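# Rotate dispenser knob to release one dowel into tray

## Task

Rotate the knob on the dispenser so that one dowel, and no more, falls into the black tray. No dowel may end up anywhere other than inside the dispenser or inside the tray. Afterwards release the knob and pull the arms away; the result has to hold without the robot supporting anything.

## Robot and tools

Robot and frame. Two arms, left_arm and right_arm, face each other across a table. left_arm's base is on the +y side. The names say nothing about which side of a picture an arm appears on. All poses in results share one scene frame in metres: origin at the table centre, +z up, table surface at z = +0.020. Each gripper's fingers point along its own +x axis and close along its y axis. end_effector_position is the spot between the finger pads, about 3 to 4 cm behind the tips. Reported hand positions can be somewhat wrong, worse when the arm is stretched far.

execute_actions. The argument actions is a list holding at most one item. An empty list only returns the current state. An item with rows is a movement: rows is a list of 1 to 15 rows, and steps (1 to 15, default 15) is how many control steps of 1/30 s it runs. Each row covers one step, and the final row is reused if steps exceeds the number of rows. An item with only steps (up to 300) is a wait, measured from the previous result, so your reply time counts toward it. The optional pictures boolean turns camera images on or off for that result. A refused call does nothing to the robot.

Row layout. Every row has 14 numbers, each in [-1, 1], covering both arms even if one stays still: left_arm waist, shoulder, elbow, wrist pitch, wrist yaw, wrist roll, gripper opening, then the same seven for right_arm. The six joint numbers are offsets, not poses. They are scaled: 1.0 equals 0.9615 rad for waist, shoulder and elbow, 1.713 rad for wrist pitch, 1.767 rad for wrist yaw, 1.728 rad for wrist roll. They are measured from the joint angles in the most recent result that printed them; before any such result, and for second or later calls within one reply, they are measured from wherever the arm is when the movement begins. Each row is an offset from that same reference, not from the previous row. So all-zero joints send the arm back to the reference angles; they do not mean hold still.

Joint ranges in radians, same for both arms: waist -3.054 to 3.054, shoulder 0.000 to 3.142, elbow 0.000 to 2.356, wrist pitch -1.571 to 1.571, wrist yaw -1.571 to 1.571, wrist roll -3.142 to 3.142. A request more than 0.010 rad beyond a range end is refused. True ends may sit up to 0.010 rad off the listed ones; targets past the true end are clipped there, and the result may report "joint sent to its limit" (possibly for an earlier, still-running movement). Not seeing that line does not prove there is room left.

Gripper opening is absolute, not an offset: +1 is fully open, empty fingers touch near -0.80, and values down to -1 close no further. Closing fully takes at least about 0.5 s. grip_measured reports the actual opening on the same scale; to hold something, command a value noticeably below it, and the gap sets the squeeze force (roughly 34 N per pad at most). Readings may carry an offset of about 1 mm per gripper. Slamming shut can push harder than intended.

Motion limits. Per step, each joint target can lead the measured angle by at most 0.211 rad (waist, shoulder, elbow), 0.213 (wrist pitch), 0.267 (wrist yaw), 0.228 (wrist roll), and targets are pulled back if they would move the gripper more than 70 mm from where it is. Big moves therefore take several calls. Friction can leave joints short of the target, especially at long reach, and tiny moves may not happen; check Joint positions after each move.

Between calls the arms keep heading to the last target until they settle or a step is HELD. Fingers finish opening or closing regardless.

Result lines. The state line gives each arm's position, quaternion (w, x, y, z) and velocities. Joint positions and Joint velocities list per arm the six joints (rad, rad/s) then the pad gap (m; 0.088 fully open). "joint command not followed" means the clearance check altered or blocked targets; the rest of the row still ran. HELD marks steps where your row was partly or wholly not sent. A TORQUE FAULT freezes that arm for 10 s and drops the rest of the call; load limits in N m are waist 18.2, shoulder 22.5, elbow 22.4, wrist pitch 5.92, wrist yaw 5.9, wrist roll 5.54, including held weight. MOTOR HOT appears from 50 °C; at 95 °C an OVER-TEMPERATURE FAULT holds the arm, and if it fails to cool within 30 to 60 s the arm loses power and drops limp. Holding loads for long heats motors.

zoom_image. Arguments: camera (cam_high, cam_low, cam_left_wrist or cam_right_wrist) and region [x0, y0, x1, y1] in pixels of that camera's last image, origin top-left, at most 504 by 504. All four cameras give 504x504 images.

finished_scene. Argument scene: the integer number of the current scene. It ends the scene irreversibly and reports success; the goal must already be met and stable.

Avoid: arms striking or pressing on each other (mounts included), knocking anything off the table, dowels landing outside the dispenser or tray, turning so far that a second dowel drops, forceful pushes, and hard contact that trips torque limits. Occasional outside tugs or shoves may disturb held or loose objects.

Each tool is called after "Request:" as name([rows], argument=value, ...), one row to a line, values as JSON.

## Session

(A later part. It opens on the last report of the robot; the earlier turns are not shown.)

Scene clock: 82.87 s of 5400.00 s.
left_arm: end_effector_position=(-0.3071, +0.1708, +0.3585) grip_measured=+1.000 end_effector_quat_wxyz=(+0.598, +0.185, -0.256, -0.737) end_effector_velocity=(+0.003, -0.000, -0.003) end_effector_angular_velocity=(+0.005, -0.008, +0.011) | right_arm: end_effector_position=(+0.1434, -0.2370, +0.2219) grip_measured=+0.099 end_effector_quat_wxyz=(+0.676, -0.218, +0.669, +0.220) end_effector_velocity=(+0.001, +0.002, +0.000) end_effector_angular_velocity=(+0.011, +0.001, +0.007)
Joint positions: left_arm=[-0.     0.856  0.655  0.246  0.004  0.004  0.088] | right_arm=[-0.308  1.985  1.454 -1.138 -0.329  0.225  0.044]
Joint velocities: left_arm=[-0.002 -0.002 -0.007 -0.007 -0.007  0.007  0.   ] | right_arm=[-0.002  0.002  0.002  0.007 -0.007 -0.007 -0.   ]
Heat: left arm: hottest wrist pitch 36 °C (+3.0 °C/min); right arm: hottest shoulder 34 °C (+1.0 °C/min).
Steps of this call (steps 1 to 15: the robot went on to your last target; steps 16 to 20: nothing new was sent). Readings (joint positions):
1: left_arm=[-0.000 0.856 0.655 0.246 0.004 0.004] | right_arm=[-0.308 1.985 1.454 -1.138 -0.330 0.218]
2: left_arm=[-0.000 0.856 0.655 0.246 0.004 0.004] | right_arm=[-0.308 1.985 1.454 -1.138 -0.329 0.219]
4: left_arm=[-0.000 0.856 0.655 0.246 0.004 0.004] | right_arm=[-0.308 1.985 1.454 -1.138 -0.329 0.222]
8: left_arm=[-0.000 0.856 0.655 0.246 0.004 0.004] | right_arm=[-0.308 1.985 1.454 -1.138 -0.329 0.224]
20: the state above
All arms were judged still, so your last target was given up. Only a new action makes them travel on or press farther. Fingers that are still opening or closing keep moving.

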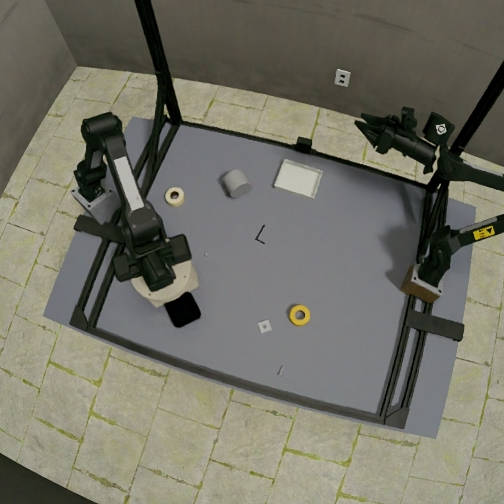

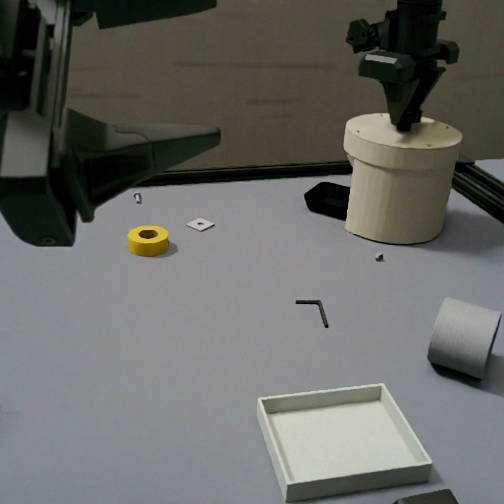

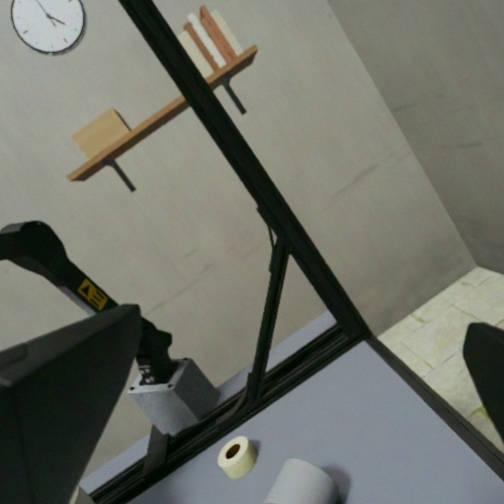

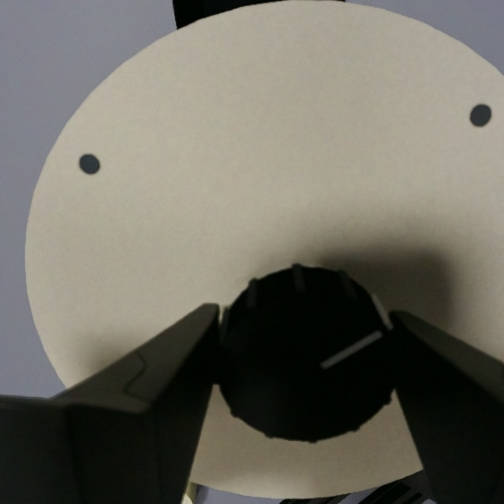

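Request:
execute_actions([
  {"rows":[[0,0,0,0,0,0,1,0,0,0,0,0,0,-0.2],[0,0,0,0,0,0,1,0,0,0,0,0,0,-0.3],[0,0,0,0,0,0,1,0,0,0,0,0,0,-0.4],[0,0,0,0,0,0,1,0,0,0,0,0,0,-0.4],[0,0,0,0,0,0,1,0,0,0,0,0,-0.02,-0.4],[0,0,0,0,0,0,1,0,0,0,0,0,-0.04,-0.4],[0,0,0,0,0,0,1,0,0,0,0,0,-0.06,-0.4],[0,0,0,0,0,0,1,0,0,0,0,0,-0.08,-0.4],[0,0,0,0,0,0,1,0,0,0,0,0,-0.1,-0.4],[0,0,0,0,0,0,1,0,0,0,0,0,-0.12,-0.4],[0,0,0,0,0,0,1,0,0,0,0,0,-0.15,-0.4]]},
], pictures=false)

Request:
execute_actions([
  {"steps":20},
])

Scene clock: 91.13 s of 5400.00 s.
left_arm: end_effector_position=(-0.3070, +0.1708, +0.3586) grip_measured=+1.000 end_effector_quat_wxyz=(+0.598, +0.185, -0.256, -0.737) end_effector_velocity=(-0.000, +0.000, -0.003) end_effector_angular_velocity=(+0.013, +0.005, -0.004) | right_arm: end_effector_position=(+0.1429, -0.2365, +0.2215) grip_measured=+0.099 end_effector_quat_wxyz=(+0.650, -0.290, +0.641, +0.289) end_effector_velocity=(-0.003, -0.000, -0.000) end_effector_angular_velocity=(-0.006, +0.009, +0.359)
Joint positions: left_arm=[0.    0.856 0.655 0.246 0.004 0.004 0.088] | right_arm=[-0.304  1.985  1.454 -1.137 -0.325  0.016  0.044]
Joint velocities: left_arm=[-0.002 -0.002 -0.002 -0.007  0.007 -0.007  0.   ] | right_arm=[ 0.002 -0.002 -0.002 -0.007 -0.007 -0.359 -0.   ]
Heat: left arm: hottest wrist pitch 36 °C (+3.0 °C/min); right arm: hottest shoulder 35 °C (+1.0 °C/min).
Steps of this call (steps 1 to 90: nothing new was sent; then 4.77 s passed at rest; steps 91 to 105: all 15 steps of this action). Readings (joint positions):
91: left_arm=[0.000 0.856 0.655 0.246 0.004 0.004] | right_arm=[-0.308 1.985 1.454 -1.138 -0.329 0.228]
92: left_arm=[0.000 0.856 0.655 0.246 0.004 0.004] | right_arm=[-0.308 1.985 1.454 -1.138 -0.329 0.228]
94: left_arm=[0.000 0.856 0.655 0.246 0.004 0.004] | right_arm=[-0.308 1.985 1.454 -1.138 -0.329 0.228]
98: left_arm=[0.000 0.856 0.655 0.246 0.004 0.004] | right_arm=[-0.307 1.985 1.454 -1.137 -0.328 0.179]
105: the state above

Scene clock: 91.80 s of 5400.00 s.
left_arm: end_effector_position=(-0.3070, +0.1708, +0.3586) grip_measured=+1.000 end_effector_quat_wxyz=(+0.598, +0.185, -0.256, -0.737) end_effector_velocity=(+0.001, -0.002, -0.001) end_effector_angular_velocity=(-0.002, -0.007, +0.006) | right_arm: end_effector_position=(+0.1427, -0.2365, +0.2214) grip_measured=+0.099 end_effector_quat_wxyz=(+0.643, -0.304, +0.634, +0.302) end_effector_velocity=(-0.001, -0.000, +0.000) end_effector_angular_velocity=(+0.000, +0.010, +0.017)
Joint positions: left_arm=[0.    0.856 0.655 0.246 0.004 0.004 0.088] | right_arm=[-0.303  1.985  1.454 -1.137 -0.325 -0.027  0.044]
Joint velocities: left_arm=[-0.002  0.007 -0.002  0.007 -0.007  0.007  0.   ] | right_arm=[-0.002  0.002  0.002 -0.007 -0.007 -0.022 -0.   ]
Heat: left arm: hottest wrist pitch 36 °C (+3.0 °C/min); right arm: hottest shoulder 35 °C (+1.0 °C/min).
Steps of this call (steps 1 to 20: the robot went on to your last target). Readings (joint positions):
1: left_arm=[0.000 0.856 0.655 0.246 0.004 0.004] | right_arm=[-0.304 1.985 1.454 -1.137 -0.325 0.007]
2: left_arm=[0.000 0.856 0.655 0.246 0.004 0.004] | right_arm=[-0.304 1.985 1.454 -1.137 -0.325 -0.001]
4: left_arm=[0.000 0.856 0.655 0.246 0.004 0.004] | right_arm=[-0.303 1.985 1.454 -1.137 -0.325 -0.011]
8: left_arm=[0.000 0.856 0.655 0.246 0.004 0.004] | right_arm=[-0.303 1.985 1.454 -1.137 -0.325 -0.021]
20: the state above

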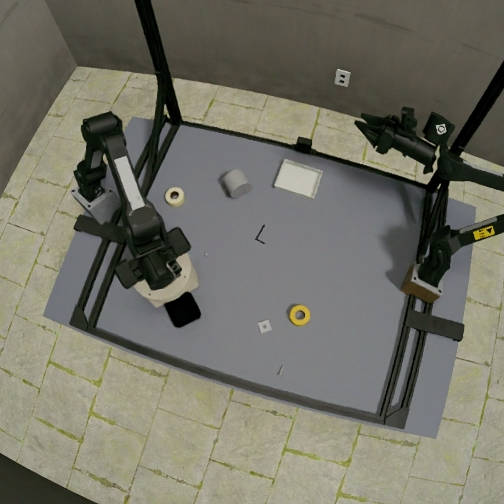

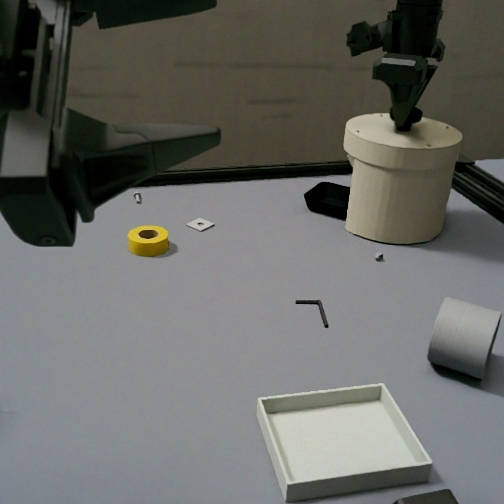

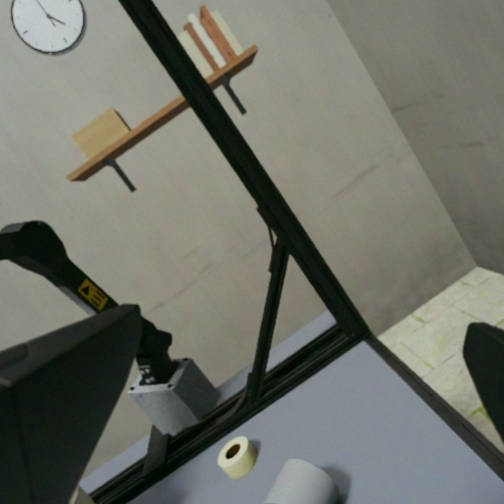

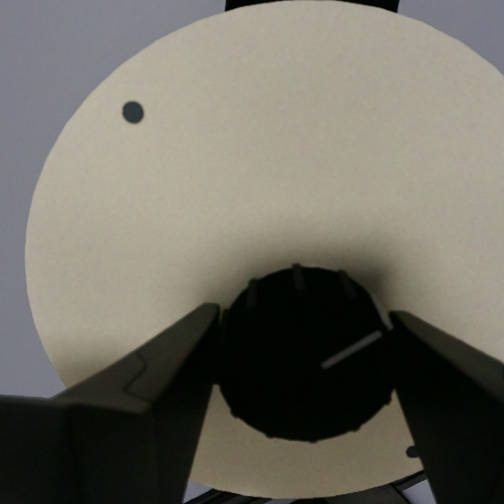

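Counter-clockwise turns freely. Continue.

Request:
execute_actions([
  {"rows":[[0,0,0,0,0,0,1,0,0,0,0,0,-0.04,-0.4],[0,0,0,0,0,0,1,0,0,0,0,0,-0.08,-0.4],[0,0,0,0,0,0,1,0,0,0,0,0,-0.15,-0.4]]},
], pictures=false)

Request:
execute_actions([
  {"steps":25},
])

Request:
zoom_image(camera="cam_high", region=[120, 250, 220, 350])

Scene clock: 96.97 s of 5400.00 s.
left_arm: end_effector_position=(-0.3070, +0.1708, +0.3586) grip_measured=+1.000 end_effector_quat_wxyz=(+0.598, +0.185, -0.256, -0.737) end_effector_velocity=(-0.000, +0.001, +0.001) end_effector_angular_velocity=(-0.007, +0.009, -0.001) | right_arm: end_effector_position=(+0.1419, -0.2360, +0.2208) grip_measured=+0.099 end_effector_quat_wxyz=(+0.600, -0.385, +0.591, +0.378) end_effector_velocity=(-0.002, -0.001, +0.000) end_effector_angular_velocity=(-0.001, +0.010, +0.076)
Joint positions: left_arm=[0.    0.856 0.655 0.246 0.004 0.004 0.088] | right_arm=[-0.298  1.985  1.454 -1.137 -0.32  -0.275  0.044]
Joint velocities: left_arm=[-0.002 -0.002 -0.002  0.007 -0.007 -0.007  0.   ] | right_arm=[-0.002 -0.002 -0.002 -0.007 -0.007 -0.081 -0.   ]
Heat: left arm: hottest wrist pitch 36 °C (+2.0 °C/min); right arm: hottest shoulder 35 °C (+1.0 °C/min).
Steps of this call (steps 1 to 15: the robot went on to your last target; steps 16 to 90: nothing new was sent; then 1.67 s passed at rest; steps 91 to 105: all 15 steps of this action). Readings (joint positions):
91: left_arm=[0.000 0.856 0.655 0.246 0.004 0.004] | right_arm=[-0.303 1.985 1.454 -1.137 -0.325 -0.039]
92: left_arm=[0.000 0.856 0.655 0.246 0.004 0.004] | right_arm=[-0.303 1.985 1.454 -1.137 -0.324 -0.064]
94: left_arm=[0.000 0.856 0.655 0.246 0.004 0.004] | right_arm=[-0.301 1.985 1.454 -1.137 -0.322 -0.150]
98: left_arm=[0.000 0.856 0.655 0.246 0.004 0.004] | right_arm=[-0.299 1.985 1.454 -1.137 -0.321 -0.235]
105: the state above

Scene clock: 97.80 s of 5400.00 s.
left_arm: end_effector_position=(-0.3070, +0.1708, +0.3586) grip_measured=+1.000 end_effector_quat_wxyz=(+0.598, +0.185, -0.256, -0.737) end_effector_velocity=(+0.002, +0.000, -0.001) end_effector_angular_velocity=(+0.008, +0.021, +0.008) | right_arm: end_effector_position=(+0.1419, -0.2361, +0.2208) grip_measured=+0.099 end_effector_quat_wxyz=(+0.597, -0.388, +0.589, +0.381) end_effector_velocity=(-0.001, -0.002, -0.001) end_effector_angular_velocity=(-0.003, +0.013, +0.001)
Joint positions: left_arm=[0.    0.856 0.655 0.246 0.004 0.004 0.088] | right_arm=[-0.298  1.985  1.454 -1.137 -0.32  -0.285  0.044]
Joint velocities: left_arm=[-0.002 -0.002 -0.002 -0.007 -0.007 -0.022  0.   ] | right_arm=[-0.002  0.002 -0.002 -0.007 -0.007 -0.007 -0.   ]
Heat: left arm: hottest wrist pitch 36 °C (+2.0 °C/min); right arm: hottest shoulder 35 °C (+1.0 °C/min).
Steps of this call (steps 1 to 25: the robot went on to your last target). Readings (joint positions):
1: left_arm=[0.000 0.856 0.655 0.246 0.004 0.004] | right_arm=[-0.298 1.985 1.454 -1.137 -0.320 -0.277]
2: left_arm=[0.000 0.856 0.655 0.246 0.004 0.004] | right_arm=[-0.298 1.985 1.454 -1.137 -0.320 -0.278]
4: left_arm=[0.000 0.856 0.655 0.246 0.004 0.004] | right_arm=[-0.298 1.985 1.454 -1.137 -0.320 -0.280]
8: left_arm=[0.000 0.856 0.655 0.246 0.004 0.004] | right_arm=[-0.298 1.985 1.454 -1.137 -0.320 -0.285]
25: the state above

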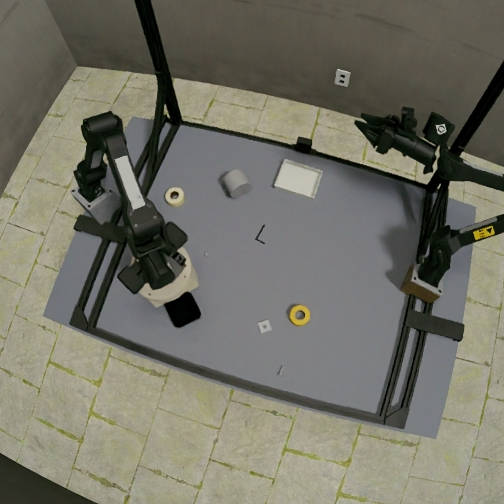

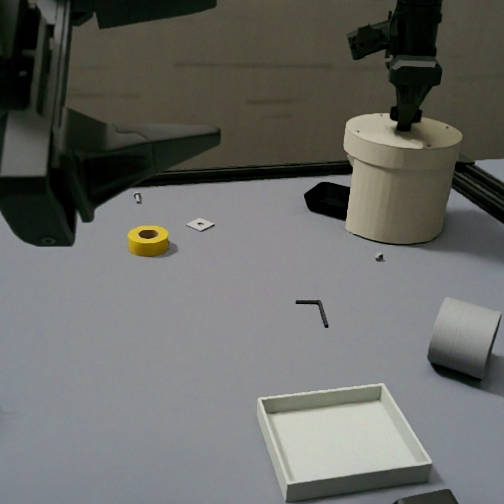

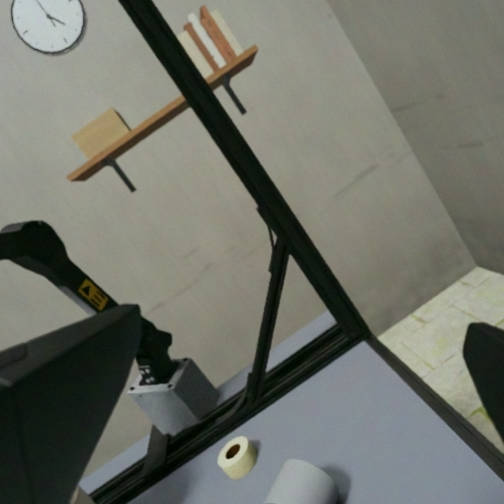

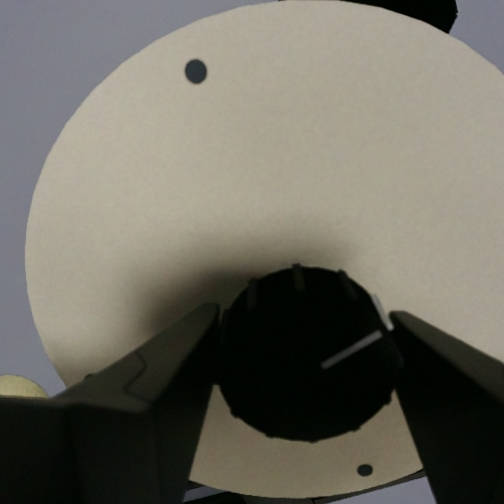

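Region (120, 250, 220, 350) of cam_high's 504x504 image, scaled by 5.040, with more detail than that image has.

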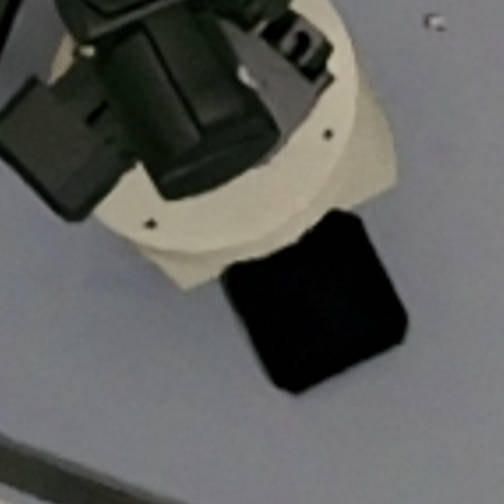

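Request:
execute_actions([
  {"rows":[[0,0,0,0,0,0,1,0,0,0,0,0,-0.04,-0.4],[0,0,0,0,0,0,1,0,0,0,0,0,-0.08,-0.4],[0,0,0,0,0,0,1,0,0,0,0,0,-0.15,-0.4]]},
], pictures=false)

Request:
execute_actions([
  {"steps":25},
])

Request:
zoom_image(camera="cam_high", region=[120, 250, 220, 350])

Scene clock: 102.97 s of 5400.00 s.
left_arm: end_effector_position=(-0.3071, +0.1708, +0.3587) grip_measured=+1.000 end_effector_quat_wxyz=(+0.598, +0.185, -0.257, -0.737) end_effector_velocity=(+0.002, +0.000, -0.001) end_effector_angular_velocity=(+0.005, +0.007, +0.008) | right_arm: end_effector_position=(+0.1410, -0.2357, +0.2205) grip_measured=+0.099 end_effector_quat_wxyz=(+0.545, -0.461, +0.538, +0.449) end_effector_velocity=(-0.003, -0.000, -0.000) end_effector_angular_velocity=(-0.003, +0.011, +0.095)
Joint positions: left_arm=[0.    0.856 0.655 0.246 0.004 0.004 0.088] | right_arm=[-0.294  1.985  1.454 -1.138 -0.315 -0.529  0.044]
Joint velocities: left_arm=[-0.002 -0.002 -0.002 -0.007 -0.007 -0.007  0.   ] | right_arm=[ 0.002 -0.002 -0.002 -0.007 -0.007 -0.095  0.   ]
Heat: left arm: hottest wrist pitch 37 °C (+3.0 °C/min); right arm: hottest shoulder 35 °C (+1.0 °C/min).
Steps of this call (steps 1 to 15: the robot went on to your last target; steps 16 to 90: nothing new was sent; then 1.67 s passed at rest; steps 91 to 105: all 15 steps of this action). Readings (joint positions):
91: left_arm=[0.000 0.856 0.655 0.246 0.004 0.004] | right_arm=[-0.298 1.985 1.454 -1.137 -0.320 -0.296]
92: left_arm=[0.000 0.856 0.655 0.246 0.004 0.004] | right_arm=[-0.298 1.985 1.454 -1.137 -0.320 -0.318]
94: left_arm=[0.000 0.856 0.655 0.246 0.004 0.004] | right_arm=[-0.296 1.985 1.454 -1.137 -0.318 -0.402]
98: left_arm=[0.000 0.856 0.655 0.246 0.004 0.004] | right_arm=[-0.295 1.985 1.454 -1.137 -0.316 -0.488]
105: the state above

Scene clock: 103.80 s of 5400.00 s.
left_arm: end_effector_position=(-0.3071, +0.1708, +0.3587) grip_measured=+1.000 end_effector_quat_wxyz=(+0.598, +0.185, -0.257, -0.737) end_effector_velocity=(+0.003, -0.000, -0.004) end_effector_angular_velocity=(+0.013, -0.010, +0.017) | right_arm: end_effector_position=(+0.1409, -0.2357, +0.2205) grip_measured=+0.099 end_effector_quat_wxyz=(+0.543, -0.463, +0.536, +0.451) end_effector_velocity=(-0.002, -0.005, +0.000) end_effector_angular_velocity=(-0.020, +0.008, -0.002)
Joint positions: left_arm=[0.    0.856 0.655 0.246 0.004 0.004 0.088] | right_arm=[-0.294  1.984  1.454 -1.138 -0.315 -0.538  0.044]
Joint velocities: left_arm=[-0.002 -0.002 -0.002 -0.022 -0.007  0.007  0.   ] | right_arm=[-0.002 -0.002 -0.002 -0.022  0.007 -0.007 -0.   ]
Heat: left arm: hottest wrist pitch 37 °C (+3.0 °C/min); right arm: hottest shoulder 35 °C (+1.0 °C/min).
Steps of this call (steps 1 to 15: the robot went on to your last target; steps 16 to 25: nothing new was sent). Readings (joint positions):
1: left_arm=[0.000 0.856 0.655 0.246 0.004 0.004] | right_arm=[-0.294 1.985 1.454 -1.138 -0.315 -0.531]
2: left_arm=[0.000 0.856 0.655 0.246 0.004 0.004] | right_arm=[-0.294 1.985 1.454 -1.138 -0.315 -0.532]
4: left_arm=[0.000 0.856 0.655 0.246 0.004 0.004] | right_arm=[-0.294 1.985 1.454 -1.138 -0.315 -0.534]
8: left_arm=[0.000 0.856 0.655 0.246 0.004 0.004] | right_arm=[-0.294 1.985 1.454 -1.138 -0.315 -0.536]
25: the state above
All arms were judged still, so your last target was given up. Only a new action makes them travel on or press farther. Fingers that are still opening or closing keep moving.

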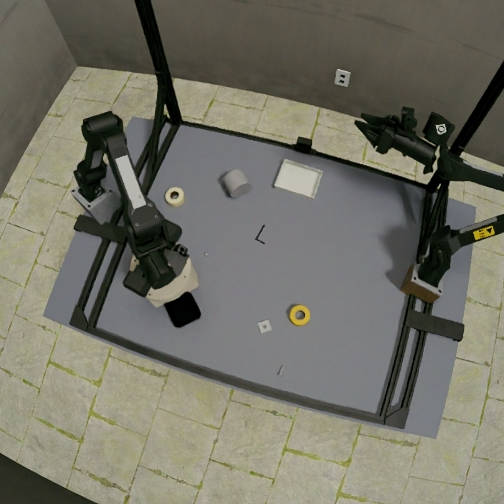

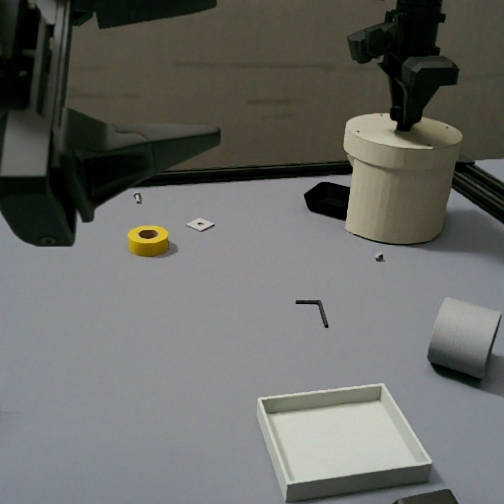

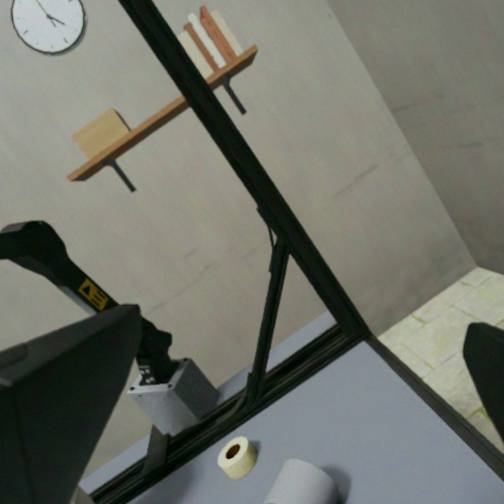

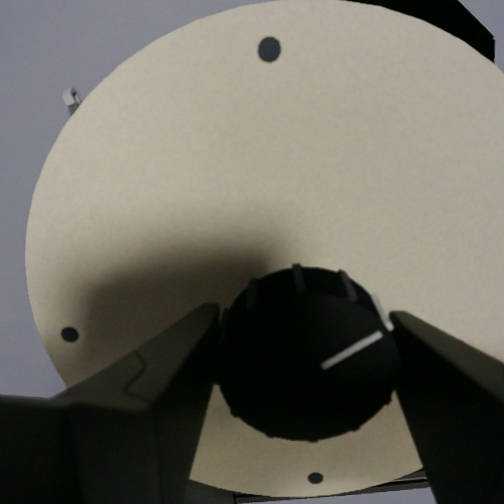

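Region (120, 250, 220, 350) of cam_high's 504x504 image, scaled by 5.040, with more detail than that image has.

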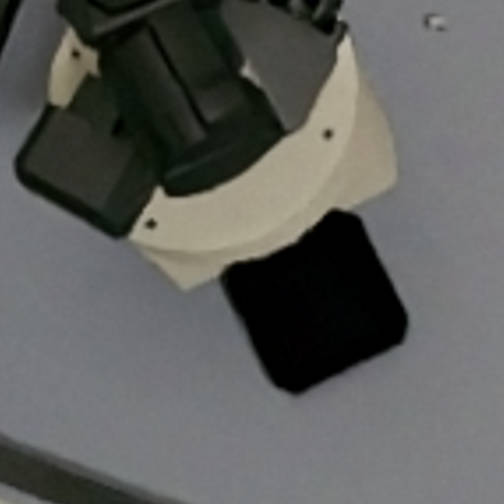

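Request:
execute_actions([
  {"rows":[[0.5,0,0,-0.38,0,0,1,0,0,0,0,0,0,-0.4]]},
], pictures=false)

Request:
execute_actions([
  {"steps":15},
])

Scene clock: 109.93 s of 5400.00 s.
left_arm: end_effector_position=(-0.1240, +0.1979, +0.3361) grip_measured=+1.000 end_effector_quat_wxyz=(+0.802, +0.291, -0.067, -0.517) end_effector_velocity=(+0.071, +0.049, -0.051) end_effector_angular_velocity=(+0.229, +0.143, +0.345) | right_arm: end_effector_position=(+0.1409, -0.2356, +0.2208) grip_measured=+0.099 end_effector_quat_wxyz=(+0.543, -0.463, +0.536, +0.452) end_effector_velocity=(-0.004, -0.004, +0.000) end_effector_angular_velocity=(-0.010, +0.019, -0.002)
Joint positions: left_arm=[ 0.459  0.856  0.659 -0.349  0.002  0.004  0.088] | right_arm=[-0.294  1.984  1.454 -1.138 -0.316 -0.538  0.044]
Joint velocities: left_arm=[ 0.149 -0.002 -0.007 -0.403 -0.007 -0.007  0.   ] | right_arm=[-0.002 -0.002 -0.002 -0.022 -0.007 -0.007 -0.   ]
Heat: left arm: hottest wrist pitch 37 °C (+2.0 °C/min); right arm: hottest shoulder 36 °C (+2.0 °C/min).
Steps of this call (steps 1 to 90: nothing new was sent; then 2.63 s passed at rest; steps 91 to 105: all 15 steps of this action). Readings (joint positions):
91: left_arm=[0.025 0.855 0.657 0.212 0.017 0.004] | right_arm=[-0.294 1.984 1.454 -1.138 -0.316 -0.538]
92: left_arm=[0.070 0.853 0.659 0.165 0.015 0.004] | right_arm=[-0.294 1.984 1.454 -1.138 -0.316 -0.538]
94: left_arm=[0.166 0.853 0.659 0.067 0.007 0.004] | right_arm=[-0.294 1.984 1.454 -1.138 -0.316 -0.538]
98: left_arm=[0.350 0.856 0.659 -0.118 0.005 0.004] | right_arm=[-0.294 1.984 1.454 -1.138 -0.316 -0.538]
105: the state above

Scene clock: 110.43 s of 5400.00 s.
left_arm: end_effector_position=(-0.1155, +0.2041, +0.3296) grip_measured=+1.000 end_effector_quat_wxyz=(+0.809, +0.300, -0.046, -0.503) end_effector_velocity=(+0.002, +0.002, -0.001) end_effector_angular_velocity=(-0.002, +0.006, +0.013) | right_arm: end_effector_position=(+0.1409, -0.2356, +0.2208) grip_measured=+0.099 end_effector_quat_wxyz=(+0.543, -0.463, +0.536, +0.452) end_effector_velocity=(-0.005, -0.001, +0.003) end_effector_angular_velocity=(+0.006, +0.024, -0.013)
Joint positions: left_arm=[ 0.478  0.856  0.659 -0.4    0.002  0.004  0.088] | right_arm=[-0.294  1.984  1.454 -1.138 -0.316 -0.538  0.044]
Joint velocities: left_arm=[ 0.002 -0.002 -0.002 -0.007 -0.007 -0.007  0.   ] | right_arm=[-0.002 -0.007  0.002 -0.022 -0.022  0.007  0.   ]
Heat: left arm: hottest wrist pitch 37 °C (+2.0 °C/min); right arm: hottest shoulder 36 °C (+2.0 °C/min).
Steps of this call (steps 1 to 15: the robot went on to your last target). Readings (joint positions):
1: left_arm=[0.463 0.856 0.659 -0.360 0.002 0.004] | right_arm=[-0.294 1.984 1.454 -1.138 -0.316 -0.538]
2: left_arm=[0.467 0.856 0.659 -0.371 0.002 0.004] | right_arm=[-0.294 1.984 1.454 -1.138 -0.316 -0.538]
4: left_arm=[0.471 0.856 0.659 -0.384 0.002 0.004] | right_arm=[-0.294 1.984 1.454 -1.138 -0.316 -0.538]
8: left_arm=[0.475 0.856 0.659 -0.395 0.002 0.004] | right_arm=[-0.294 1.984 1.454 -1.138 -0.316 -0.538]
15: the state above

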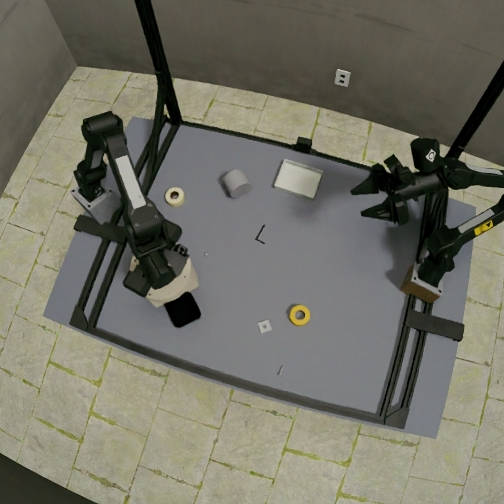

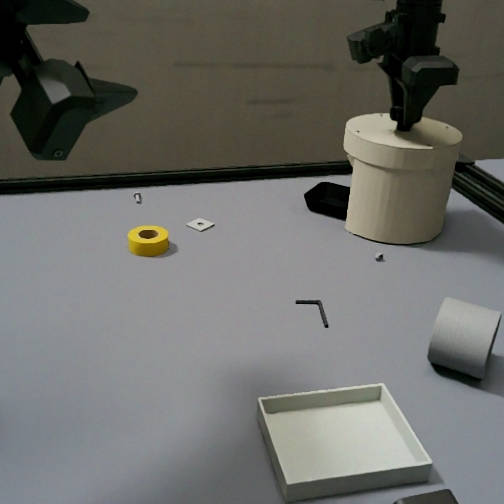

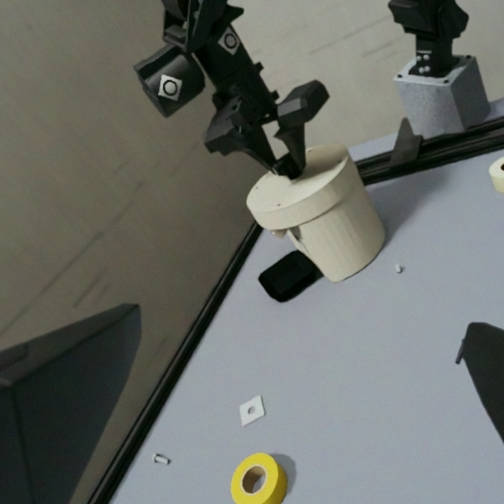

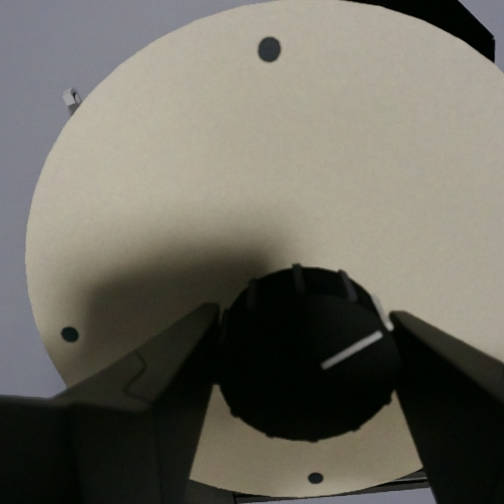

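Request:
zoom_image(camera="cam_left_wrist", region=[235, 190, 365, 320])

Region (235, 190, 365, 320) of cam_left_wrist's 504x504 image, scaled by 3.877, with more detail than that image has.

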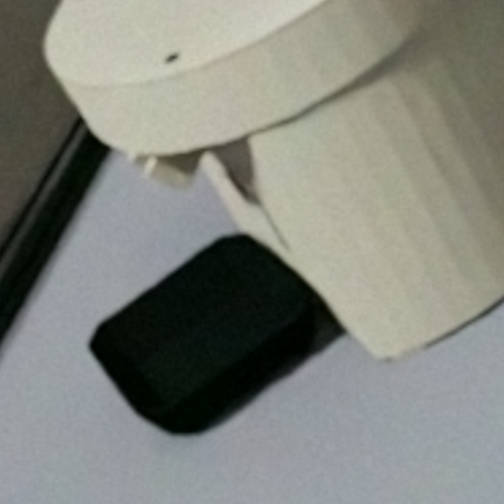

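Request:
execute_actions([
  {"rows":[[0,0,0,0,0,0,1,0,0,0,0,0,-0.04,-0.4],[0,0,0,0,0,0,1,0,0,0,0,0,-0.08,-0.4],[0,0,0,0,0,0,1,0,0,0,0,0,-0.15,-0.4]]},
], pictures=false)

Request:
execute_actions([
  {"steps":25},
])

Request:
zoom_image(camera="cam_left_wrist", region=[235, 190, 365, 320])

Scene clock: 122.80 s of 5400.00 s.
left_arm: end_effector_position=(-0.1153, +0.2043, +0.3293) grip_measured=+1.000 end_effector_quat_wxyz=(+0.809, +0.300, -0.046, -0.503) end_effector_velocity=(-0.000, -0.000, +0.001) end_effector_angular_velocity=(-0.011, +0.000, +0.002) | right_arm: end_effector_position=(+0.1400, -0.2355, +0.2204) grip_measured=+0.099 end_effector_quat_wxyz=(+0.480, -0.529, +0.476, +0.514) end_effector_velocity=(-0.001, -0.002, -0.001) end_effector_angular_velocity=(-0.005, +0.013, +0.060)
Joint positions: left_arm=[ 0.478  0.856  0.659 -0.401  0.002  0.004  0.088] | right_arm=[-0.29   1.983  1.454 -1.14  -0.312 -0.785  0.044]
Joint velocities: left_arm=[-0.002 -0.002 -0.002  0.007 -0.007 -0.007  0.   ] | right_arm=[-0.002  0.002 -0.002 -0.007 -0.007 -0.066 -0.   ]
Heat: left arm: hottest wrist pitch 37 °C (+2.0 °C/min); right arm: hottest shoulder 36 °C (+3.0 °C/min).
Steps of this call (steps 1 to 15: the robot went on to your last target; steps 16 to 90: nothing new was sent; then 8.87 s passed at rest; steps 91 to 105: all 15 steps of this action). Readings (joint positions):
91: left_arm=[0.478 0.856 0.659 -0.401 0.002 0.004] | right_arm=[-0.294 1.983 1.454 -1.138 -0.316 -0.546]
92: left_arm=[0.478 0.856 0.659 -0.401 0.002 0.004] | right_arm=[-0.293 1.983 1.454 -1.138 -0.315 -0.571]
94: left_arm=[0.478 0.856 0.659 -0.401 0.002 0.004] | right_arm=[-0.292 1.983 1.454 -1.138 -0.313 -0.658]
98: left_arm=[0.478 0.856 0.659 -0.401 0.002 0.004] | right_arm=[-0.290 1.983 1.454 -1.139 -0.312 -0.744]
105: the state above

Scene clock: 123.63 s of 5400.00 s.
left_arm: end_effector_position=(-0.1153, +0.2043, +0.3293) grip_measured=+1.000 end_effector_quat_wxyz=(+0.809, +0.300, -0.046, -0.503) end_effector_velocity=(+0.004, +0.001, -0.001) end_effector_angular_velocity=(+0.006, -0.012, +0.021) | right_arm: end_effector_position=(+0.1400, -0.2356, +0.2204) grip_measured=+0.099 end_effector_quat_wxyz=(+0.477, -0.532, +0.473, +0.516) end_effector_velocity=(+0.000, -0.003, -0.001) end_effector_angular_velocity=(-0.013, +0.002, +0.001)
Joint positions: left_arm=[ 0.478  0.856  0.659 -0.401  0.002  0.004  0.088] | right_arm=[-0.29   1.983  1.454 -1.14  -0.311 -0.797  0.044]
Joint velocities: left_arm=[-0.002  0.002 -0.002 -0.007 -0.022  0.007  0.   ] | right_arm=[-0.002  0.002 -0.002 -0.007  0.007 -0.007 -0.   ]
Heat: left arm: hottest wrist pitch 37 °C (+2.0 °C/min); right arm: hottest shoulder 36 °C (+2.0 °C/min).
Steps of this call (steps 1 to 25: the robot went on to your last target). Readings (joint positions):
1: left_arm=[0.478 0.856 0.659 -0.401 0.002 0.004] | right_arm=[-0.290 1.983 1.454 -1.140 -0.312 -0.787]
2: left_arm=[0.478 0.856 0.659 -0.401 0.002 0.004] | right_arm=[-0.290 1.983 1.454 -1.140 -0.312 -0.789]
4: left_arm=[0.478 0.856 0.659 -0.401 0.002 0.004] | right_arm=[-0.290 1.983 1.454 -1.140 -0.312 -0.791]
8: left_arm=[0.478 0.856 0.659 -0.401 0.002 0.004] | right_arm=[-0.290 1.983 1.454 -1.140 -0.311 -0.795]
25: the state above

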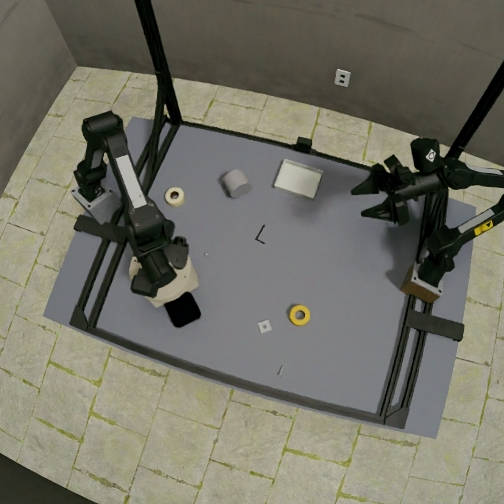

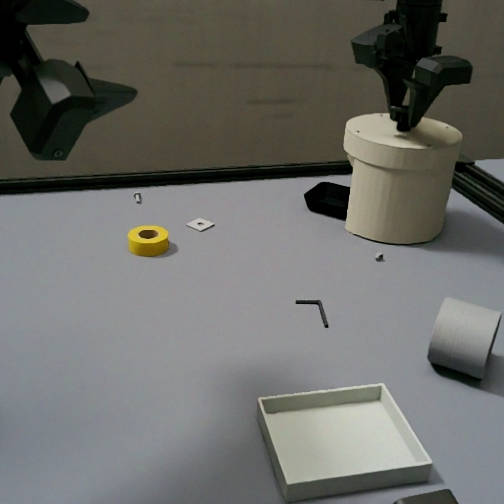

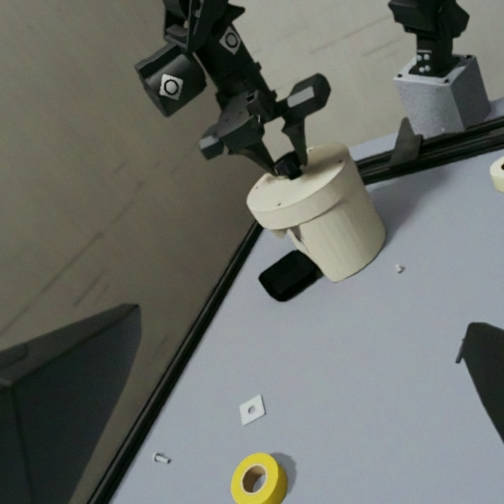

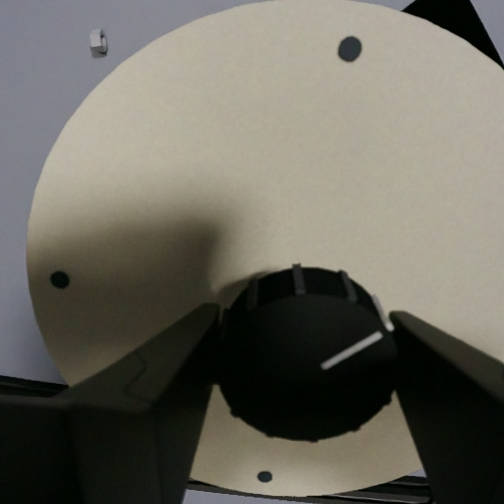

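Region (235, 190, 365, 320) of cam_left_wrist's 504x504 image, scaled by 3.877, with more detail than that image has.

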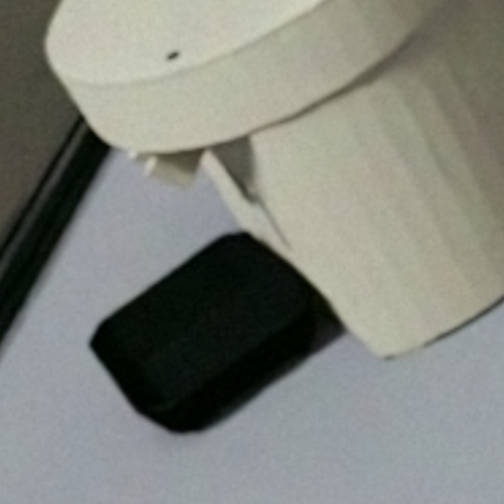

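Request:
execute_actions([
  {"rows":[[0,0,0,0,0,0,1,0,0,0,0,0,-0.04,-0.4],[0,0,0,0,0,0,1,0,0,0,0,0,-0.08,-0.4],[0,0,0,0,0,0,1,0,0,0,0,0,-0.15,-0.4]]},
], pictures=false)

Request:
execute_actions([
  {"steps":25},
])

Request:
zoom_image(camera="cam_left_wrist", region=[235, 190, 365, 320])

Scene clock: 128.20 s of 5400.00 s.
left_arm: end_effector_position=(-0.1154, +0.2043, +0.3295) grip_measured=+1.000 end_effector_quat_wxyz=(+0.809, +0.300, -0.046, -0.503) end_effector_velocity=(+0.002, +0.002, -0.001) end_effector_angular_velocity=(-0.002, +0.006, +0.013) | right_arm: end_effector_position=(+0.1392, -0.2353, +0.2203) grip_measured=+0.101 end_effector_quat_wxyz=(+0.407, -0.587, +0.407, +0.570) end_effector_velocity=(+0.000, -0.001, +0.002) end_effector_angular_velocity=(+0.004, +0.007, +0.058)
Joint positions: left_arm=[ 0.478  0.856  0.659 -0.401  0.002  0.004  0.088] | right_arm=[-0.287  1.983  1.455 -1.142 -0.31  -1.04   0.044]
Joint velocities: left_arm=[ 0.002 -0.002 -0.002 -0.007 -0.007 -0.007  0.   ] | right_arm=[-0.007 -0.002  0.002 -0.007 -0.007 -0.066 -0.   ]
Heat: left arm: hottest wrist pitch 37 °C (+2.0 °C/min); right arm: hottest shoulder 36 °C (+2.0 °C/min).
Steps of this call (steps 1 to 15: the robot went on to your last target; steps 16 to 90: nothing new was sent; then 1.07 s passed at rest; steps 91 to 105: all 15 steps of this action). Readings (joint positions):
91: left_arm=[0.478 0.856 0.659 -0.401 0.002 0.004] | right_arm=[-0.289 1.983 1.455 -1.140 -0.311 -0.808]
92: left_arm=[0.478 0.856 0.659 -0.401 0.002 0.004] | right_arm=[-0.289 1.983 1.455 -1.140 -0.311 -0.829]
94: left_arm=[0.478 0.856 0.659 -0.401 0.002 0.004] | right_arm=[-0.288 1.983 1.455 -1.140 -0.310 -0.913]
98: left_arm=[0.478 0.856 0.659 -0.401 0.002 0.004] | right_arm=[-0.287 1.983 1.455 -1.141 -0.310 -0.999]
105: the state above

Scene clock: 129.03 s of 5400.00 s.
left_arm: end_effector_position=(-0.1154, +0.2043, +0.3295) grip_measured=+1.000 end_effector_quat_wxyz=(+0.809, +0.300, -0.046, -0.503) end_effector_velocity=(+0.001, -0.001, +0.000) end_effector_angular_velocity=(-0.007, +0.002, +0.004) | right_arm: end_effector_position=(+0.1390, -0.2354, +0.2204) grip_measured=+0.101 end_effector_quat_wxyz=(+0.405, -0.588, +0.404, +0.572) end_effector_velocity=(-0.004, +0.002, +0.000) end_effector_angular_velocity=(+0.018, +0.013, +0.012)
Joint positions: left_arm=[ 0.478  0.856  0.659 -0.401  0.002  0.004  0.088] | right_arm=[-0.287  1.983  1.455 -1.142 -0.31  -1.049  0.044]
Joint velocities: left_arm=[-0.002  0.002 -0.002  0.007 -0.007 -0.007  0.   ] | right_arm=[ 0.002 -0.007 -0.007  0.007 -0.022 -0.007 -0.   ]
Heat: left arm: hottest wrist pitch 37 °C (+2.0 °C/min); right arm: hottest shoulder 36 °C (+2.0 °C/min).
Steps of this call (steps 1 to 15: the robot went on to your last target; steps 16 to 25: nothing new was sent). Readings (joint positions):
1: left_arm=[0.478 0.856 0.659 -0.401 0.002 0.004] | right_arm=[-0.287 1.983 1.455 -1.142 -0.310 -1.042]
2: left_arm=[0.478 0.856 0.659 -0.401 0.002 0.004] | right_arm=[-0.287 1.983 1.455 -1.142 -0.310 -1.043]
4: left_arm=[0.478 0.856 0.659 -0.401 0.002 0.004] | right_arm=[-0.287 1.983 1.455 -1.142 -0.310 -1.045]
8: left_arm=[0.478 0.856 0.659 -0.401 0.002 0.004] | right_arm=[-0.287 1.983 1.455 -1.142 -0.310 -1.047]
25: the state above
All arms were judged still, so your last target was given up. Only a new action makes them travel on or press farther. Fingers that are still opening or closing keep moving.

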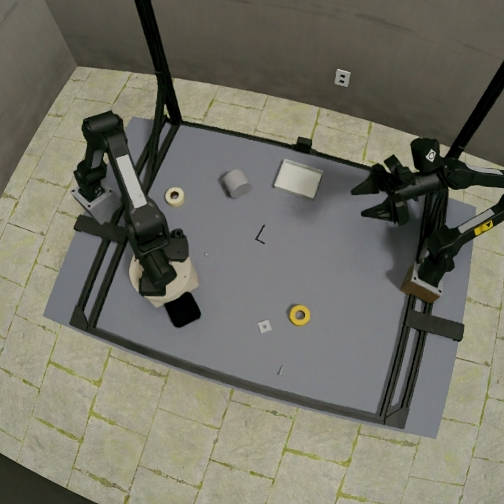

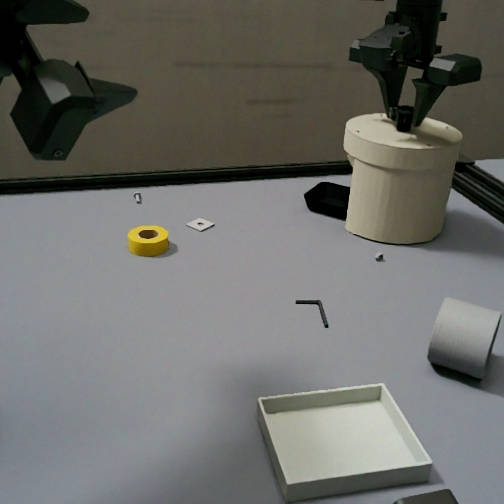

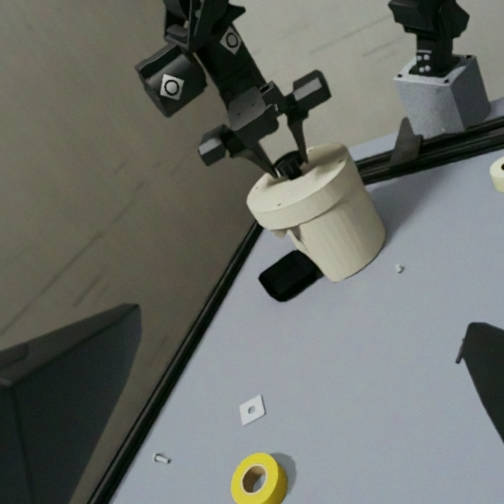

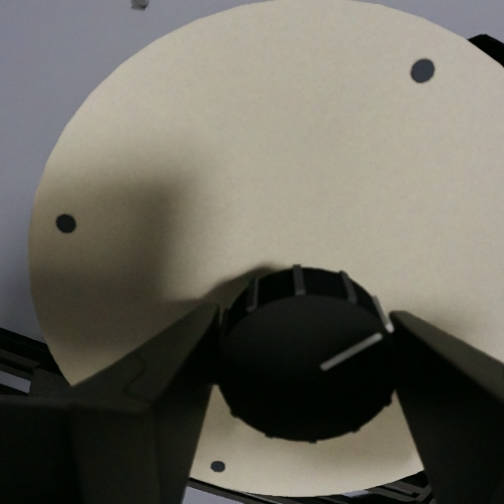

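Region (235, 190, 365, 320) of cam_left_wrist's 504x504 image, scaled by 3.877, with more detail than that image has.

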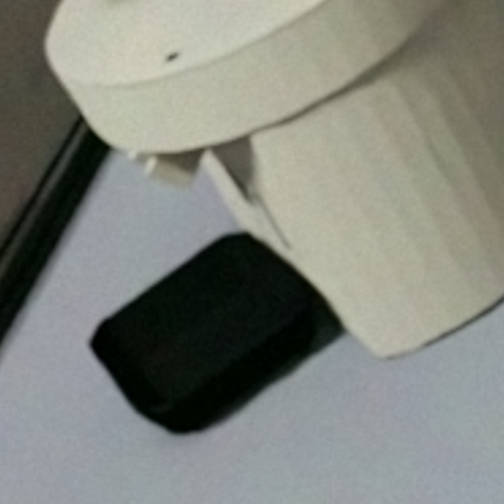

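Request:
execute_actions([
  {"rows":[[0,0,0,0,0,0,1,0,0,0,0,0,-0.04,-0.4],[0,0,0,0,0,0,1,0,0,0,0,0,-0.08,-0.4],[0,0,0,0,0,0,1,0,0,0,0,0,-0.15,-0.4]]},
], pictures=false)

Request:
execute_actions([
  {"steps":25},
])

Request:
zoom_image(camera="cam_left_wrist", region=[235, 190, 365, 320])

Scene clock: 133.83 s of 5400.00 s.
left_arm: end_effector_position=(-0.1154, +0.2042, +0.3295) grip_measured=+1.000 end_effector_quat_wxyz=(+0.809, +0.300, -0.046, -0.503) end_effector_velocity=(-0.001, +0.001, -0.000) end_effector_angular_velocity=(-0.000, +0.010, -0.001) | right_arm: end_effector_position=(+0.1384, -0.2356, +0.2204) grip_measured=+0.104 end_effector_quat_wxyz=(+0.328, -0.634, +0.331, +0.617) end_effector_velocity=(-0.000, -0.002, +0.002) end_effector_angular_velocity=(-0.007, -0.003, +0.077)
Joint positions: left_arm=[ 0.478  0.856  0.659 -0.401  0.002  0.004  0.088] | right_arm=[-0.286  1.982  1.455 -1.145 -0.309 -1.295  0.044]
Joint velocities: left_arm=[ 0.002 -0.002  0.002 -0.007  0.007 -0.007  0.   ] | right_arm=[-0.002 -0.007 -0.002 -0.007  0.007 -0.081 -0.   ]
Heat: left arm: hottest wrist pitch 37 °C (+1.0 °C/min); right arm: hottest shoulder 36 °C (+2.0 °C/min).
Steps of this call (steps 1 to 90: nothing new was sent; then 1.30 s passed at rest; steps 91 to 105: all 15 steps of this action). Readings (joint positions):
91: left_arm=[0.478 0.856 0.659 -0.401 0.002 0.004] | right_arm=[-0.287 1.982 1.455 -1.142 -0.310 -1.061]
92: left_arm=[0.478 0.856 0.659 -0.401 0.002 0.004] | right_arm=[-0.287 1.982 1.455 -1.142 -0.310 -1.085]
94: left_arm=[0.478 0.856 0.659 -0.401 0.002 0.004] | right_arm=[-0.286 1.982 1.455 -1.143 -0.309 -1.171]
98: left_arm=[0.478 0.856 0.659 -0.401 0.002 0.004] | right_arm=[-0.286 1.982 1.455 -1.144 -0.309 -1.255]
105: the state above

Scene clock: 134.67 s of 5400.00 s.
left_arm: end_effector_position=(-0.1154, +0.2042, +0.3295) grip_measured=+1.000 end_effector_quat_wxyz=(+0.809, +0.300, -0.046, -0.503) end_effector_velocity=(+0.003, +0.001, -0.002) end_effector_angular_velocity=(-0.005, +0.019, +0.019) | right_arm: end_effector_position=(+0.1383, -0.2356, +0.2204) grip_measured=+0.104 end_effector_quat_wxyz=(+0.322, -0.637, +0.326, +0.620) end_effector_velocity=(-0.003, +0.000, +0.000) end_effector_angular_velocity=(+0.009, +0.021, +0.017)
Joint positions: left_arm=[ 0.478  0.856  0.659 -0.401  0.002  0.004  0.088] | right_arm=[-0.286  1.982  1.455 -1.145 -0.309 -1.315  0.044]
Joint velocities: left_arm=[ 0.002  0.002 -0.002 -0.007 -0.007 -0.022  0.   ] | right_arm=[-0.002 -0.002 -0.002 -0.007 -0.022 -0.022 -0.   ]
Heat: left arm: hottest wrist pitch 38 °C (+2.0 °C/min); right arm: hottest shoulder 36 °C (+2.0 °C/min).
Steps of this call (steps 1 to 25: the robot went on to your last target). Readings (joint positions):
1: left_arm=[0.478 0.856 0.659 -0.401 0.002 0.004] | right_arm=[-0.286 1.982 1.455 -1.145 -0.309 -1.297]
2: left_arm=[0.478 0.856 0.659 -0.401 0.002 0.004] | right_arm=[-0.286 1.982 1.455 -1.145 -0.309 -1.299]
4: left_arm=[0.478 0.856 0.659 -0.401 0.002 0.004] | right_arm=[-0.286 1.982 1.455 -1.145 -0.309 -1.302]
8: left_arm=[0.478 0.856 0.659 -0.401 0.002 0.004] | right_arm=[-0.286 1.982 1.455 -1.145 -0.309 -1.305]
25: the state above

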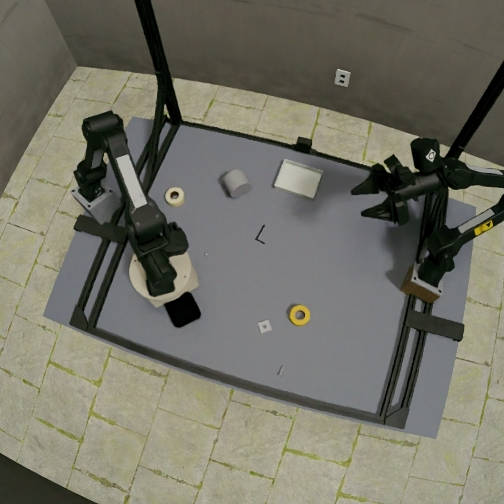

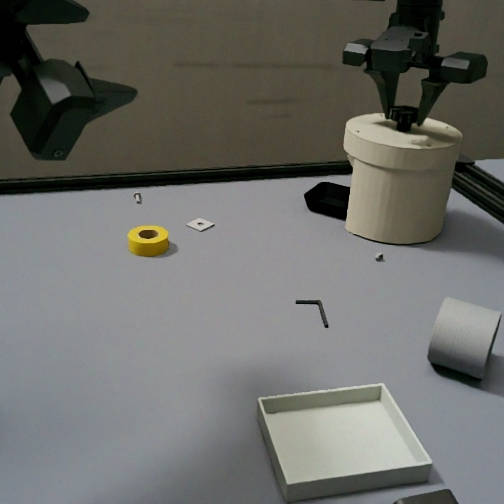

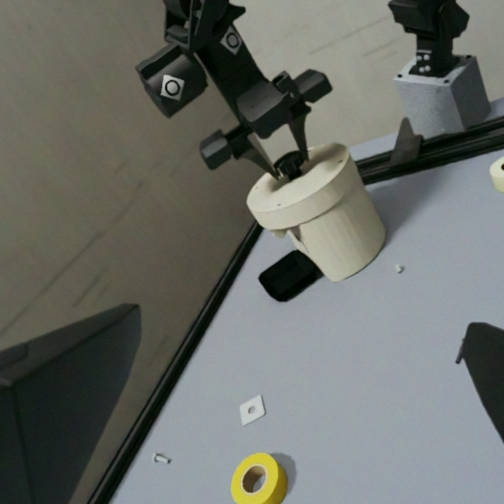

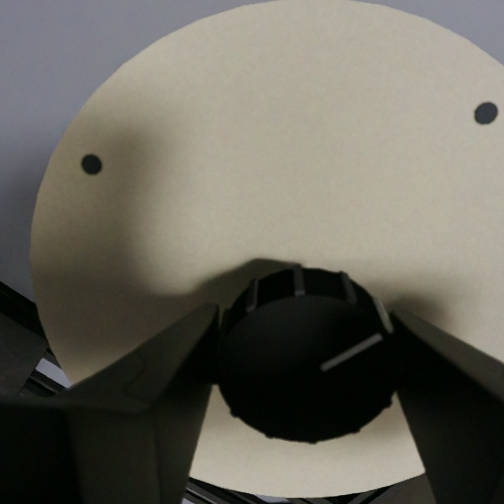

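Region (235, 190, 365, 320) of cam_left_wrist's 504x504 image, scaled by 3.877, with more detail than that image has.

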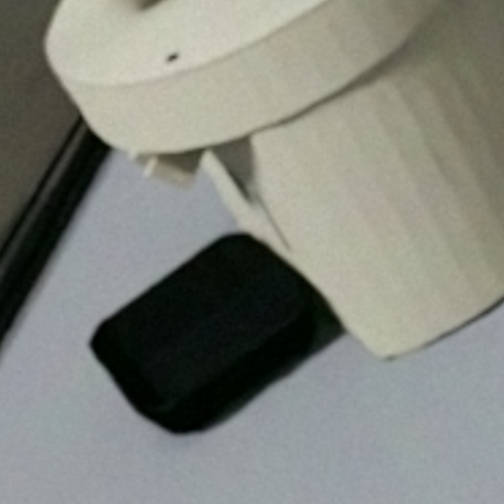

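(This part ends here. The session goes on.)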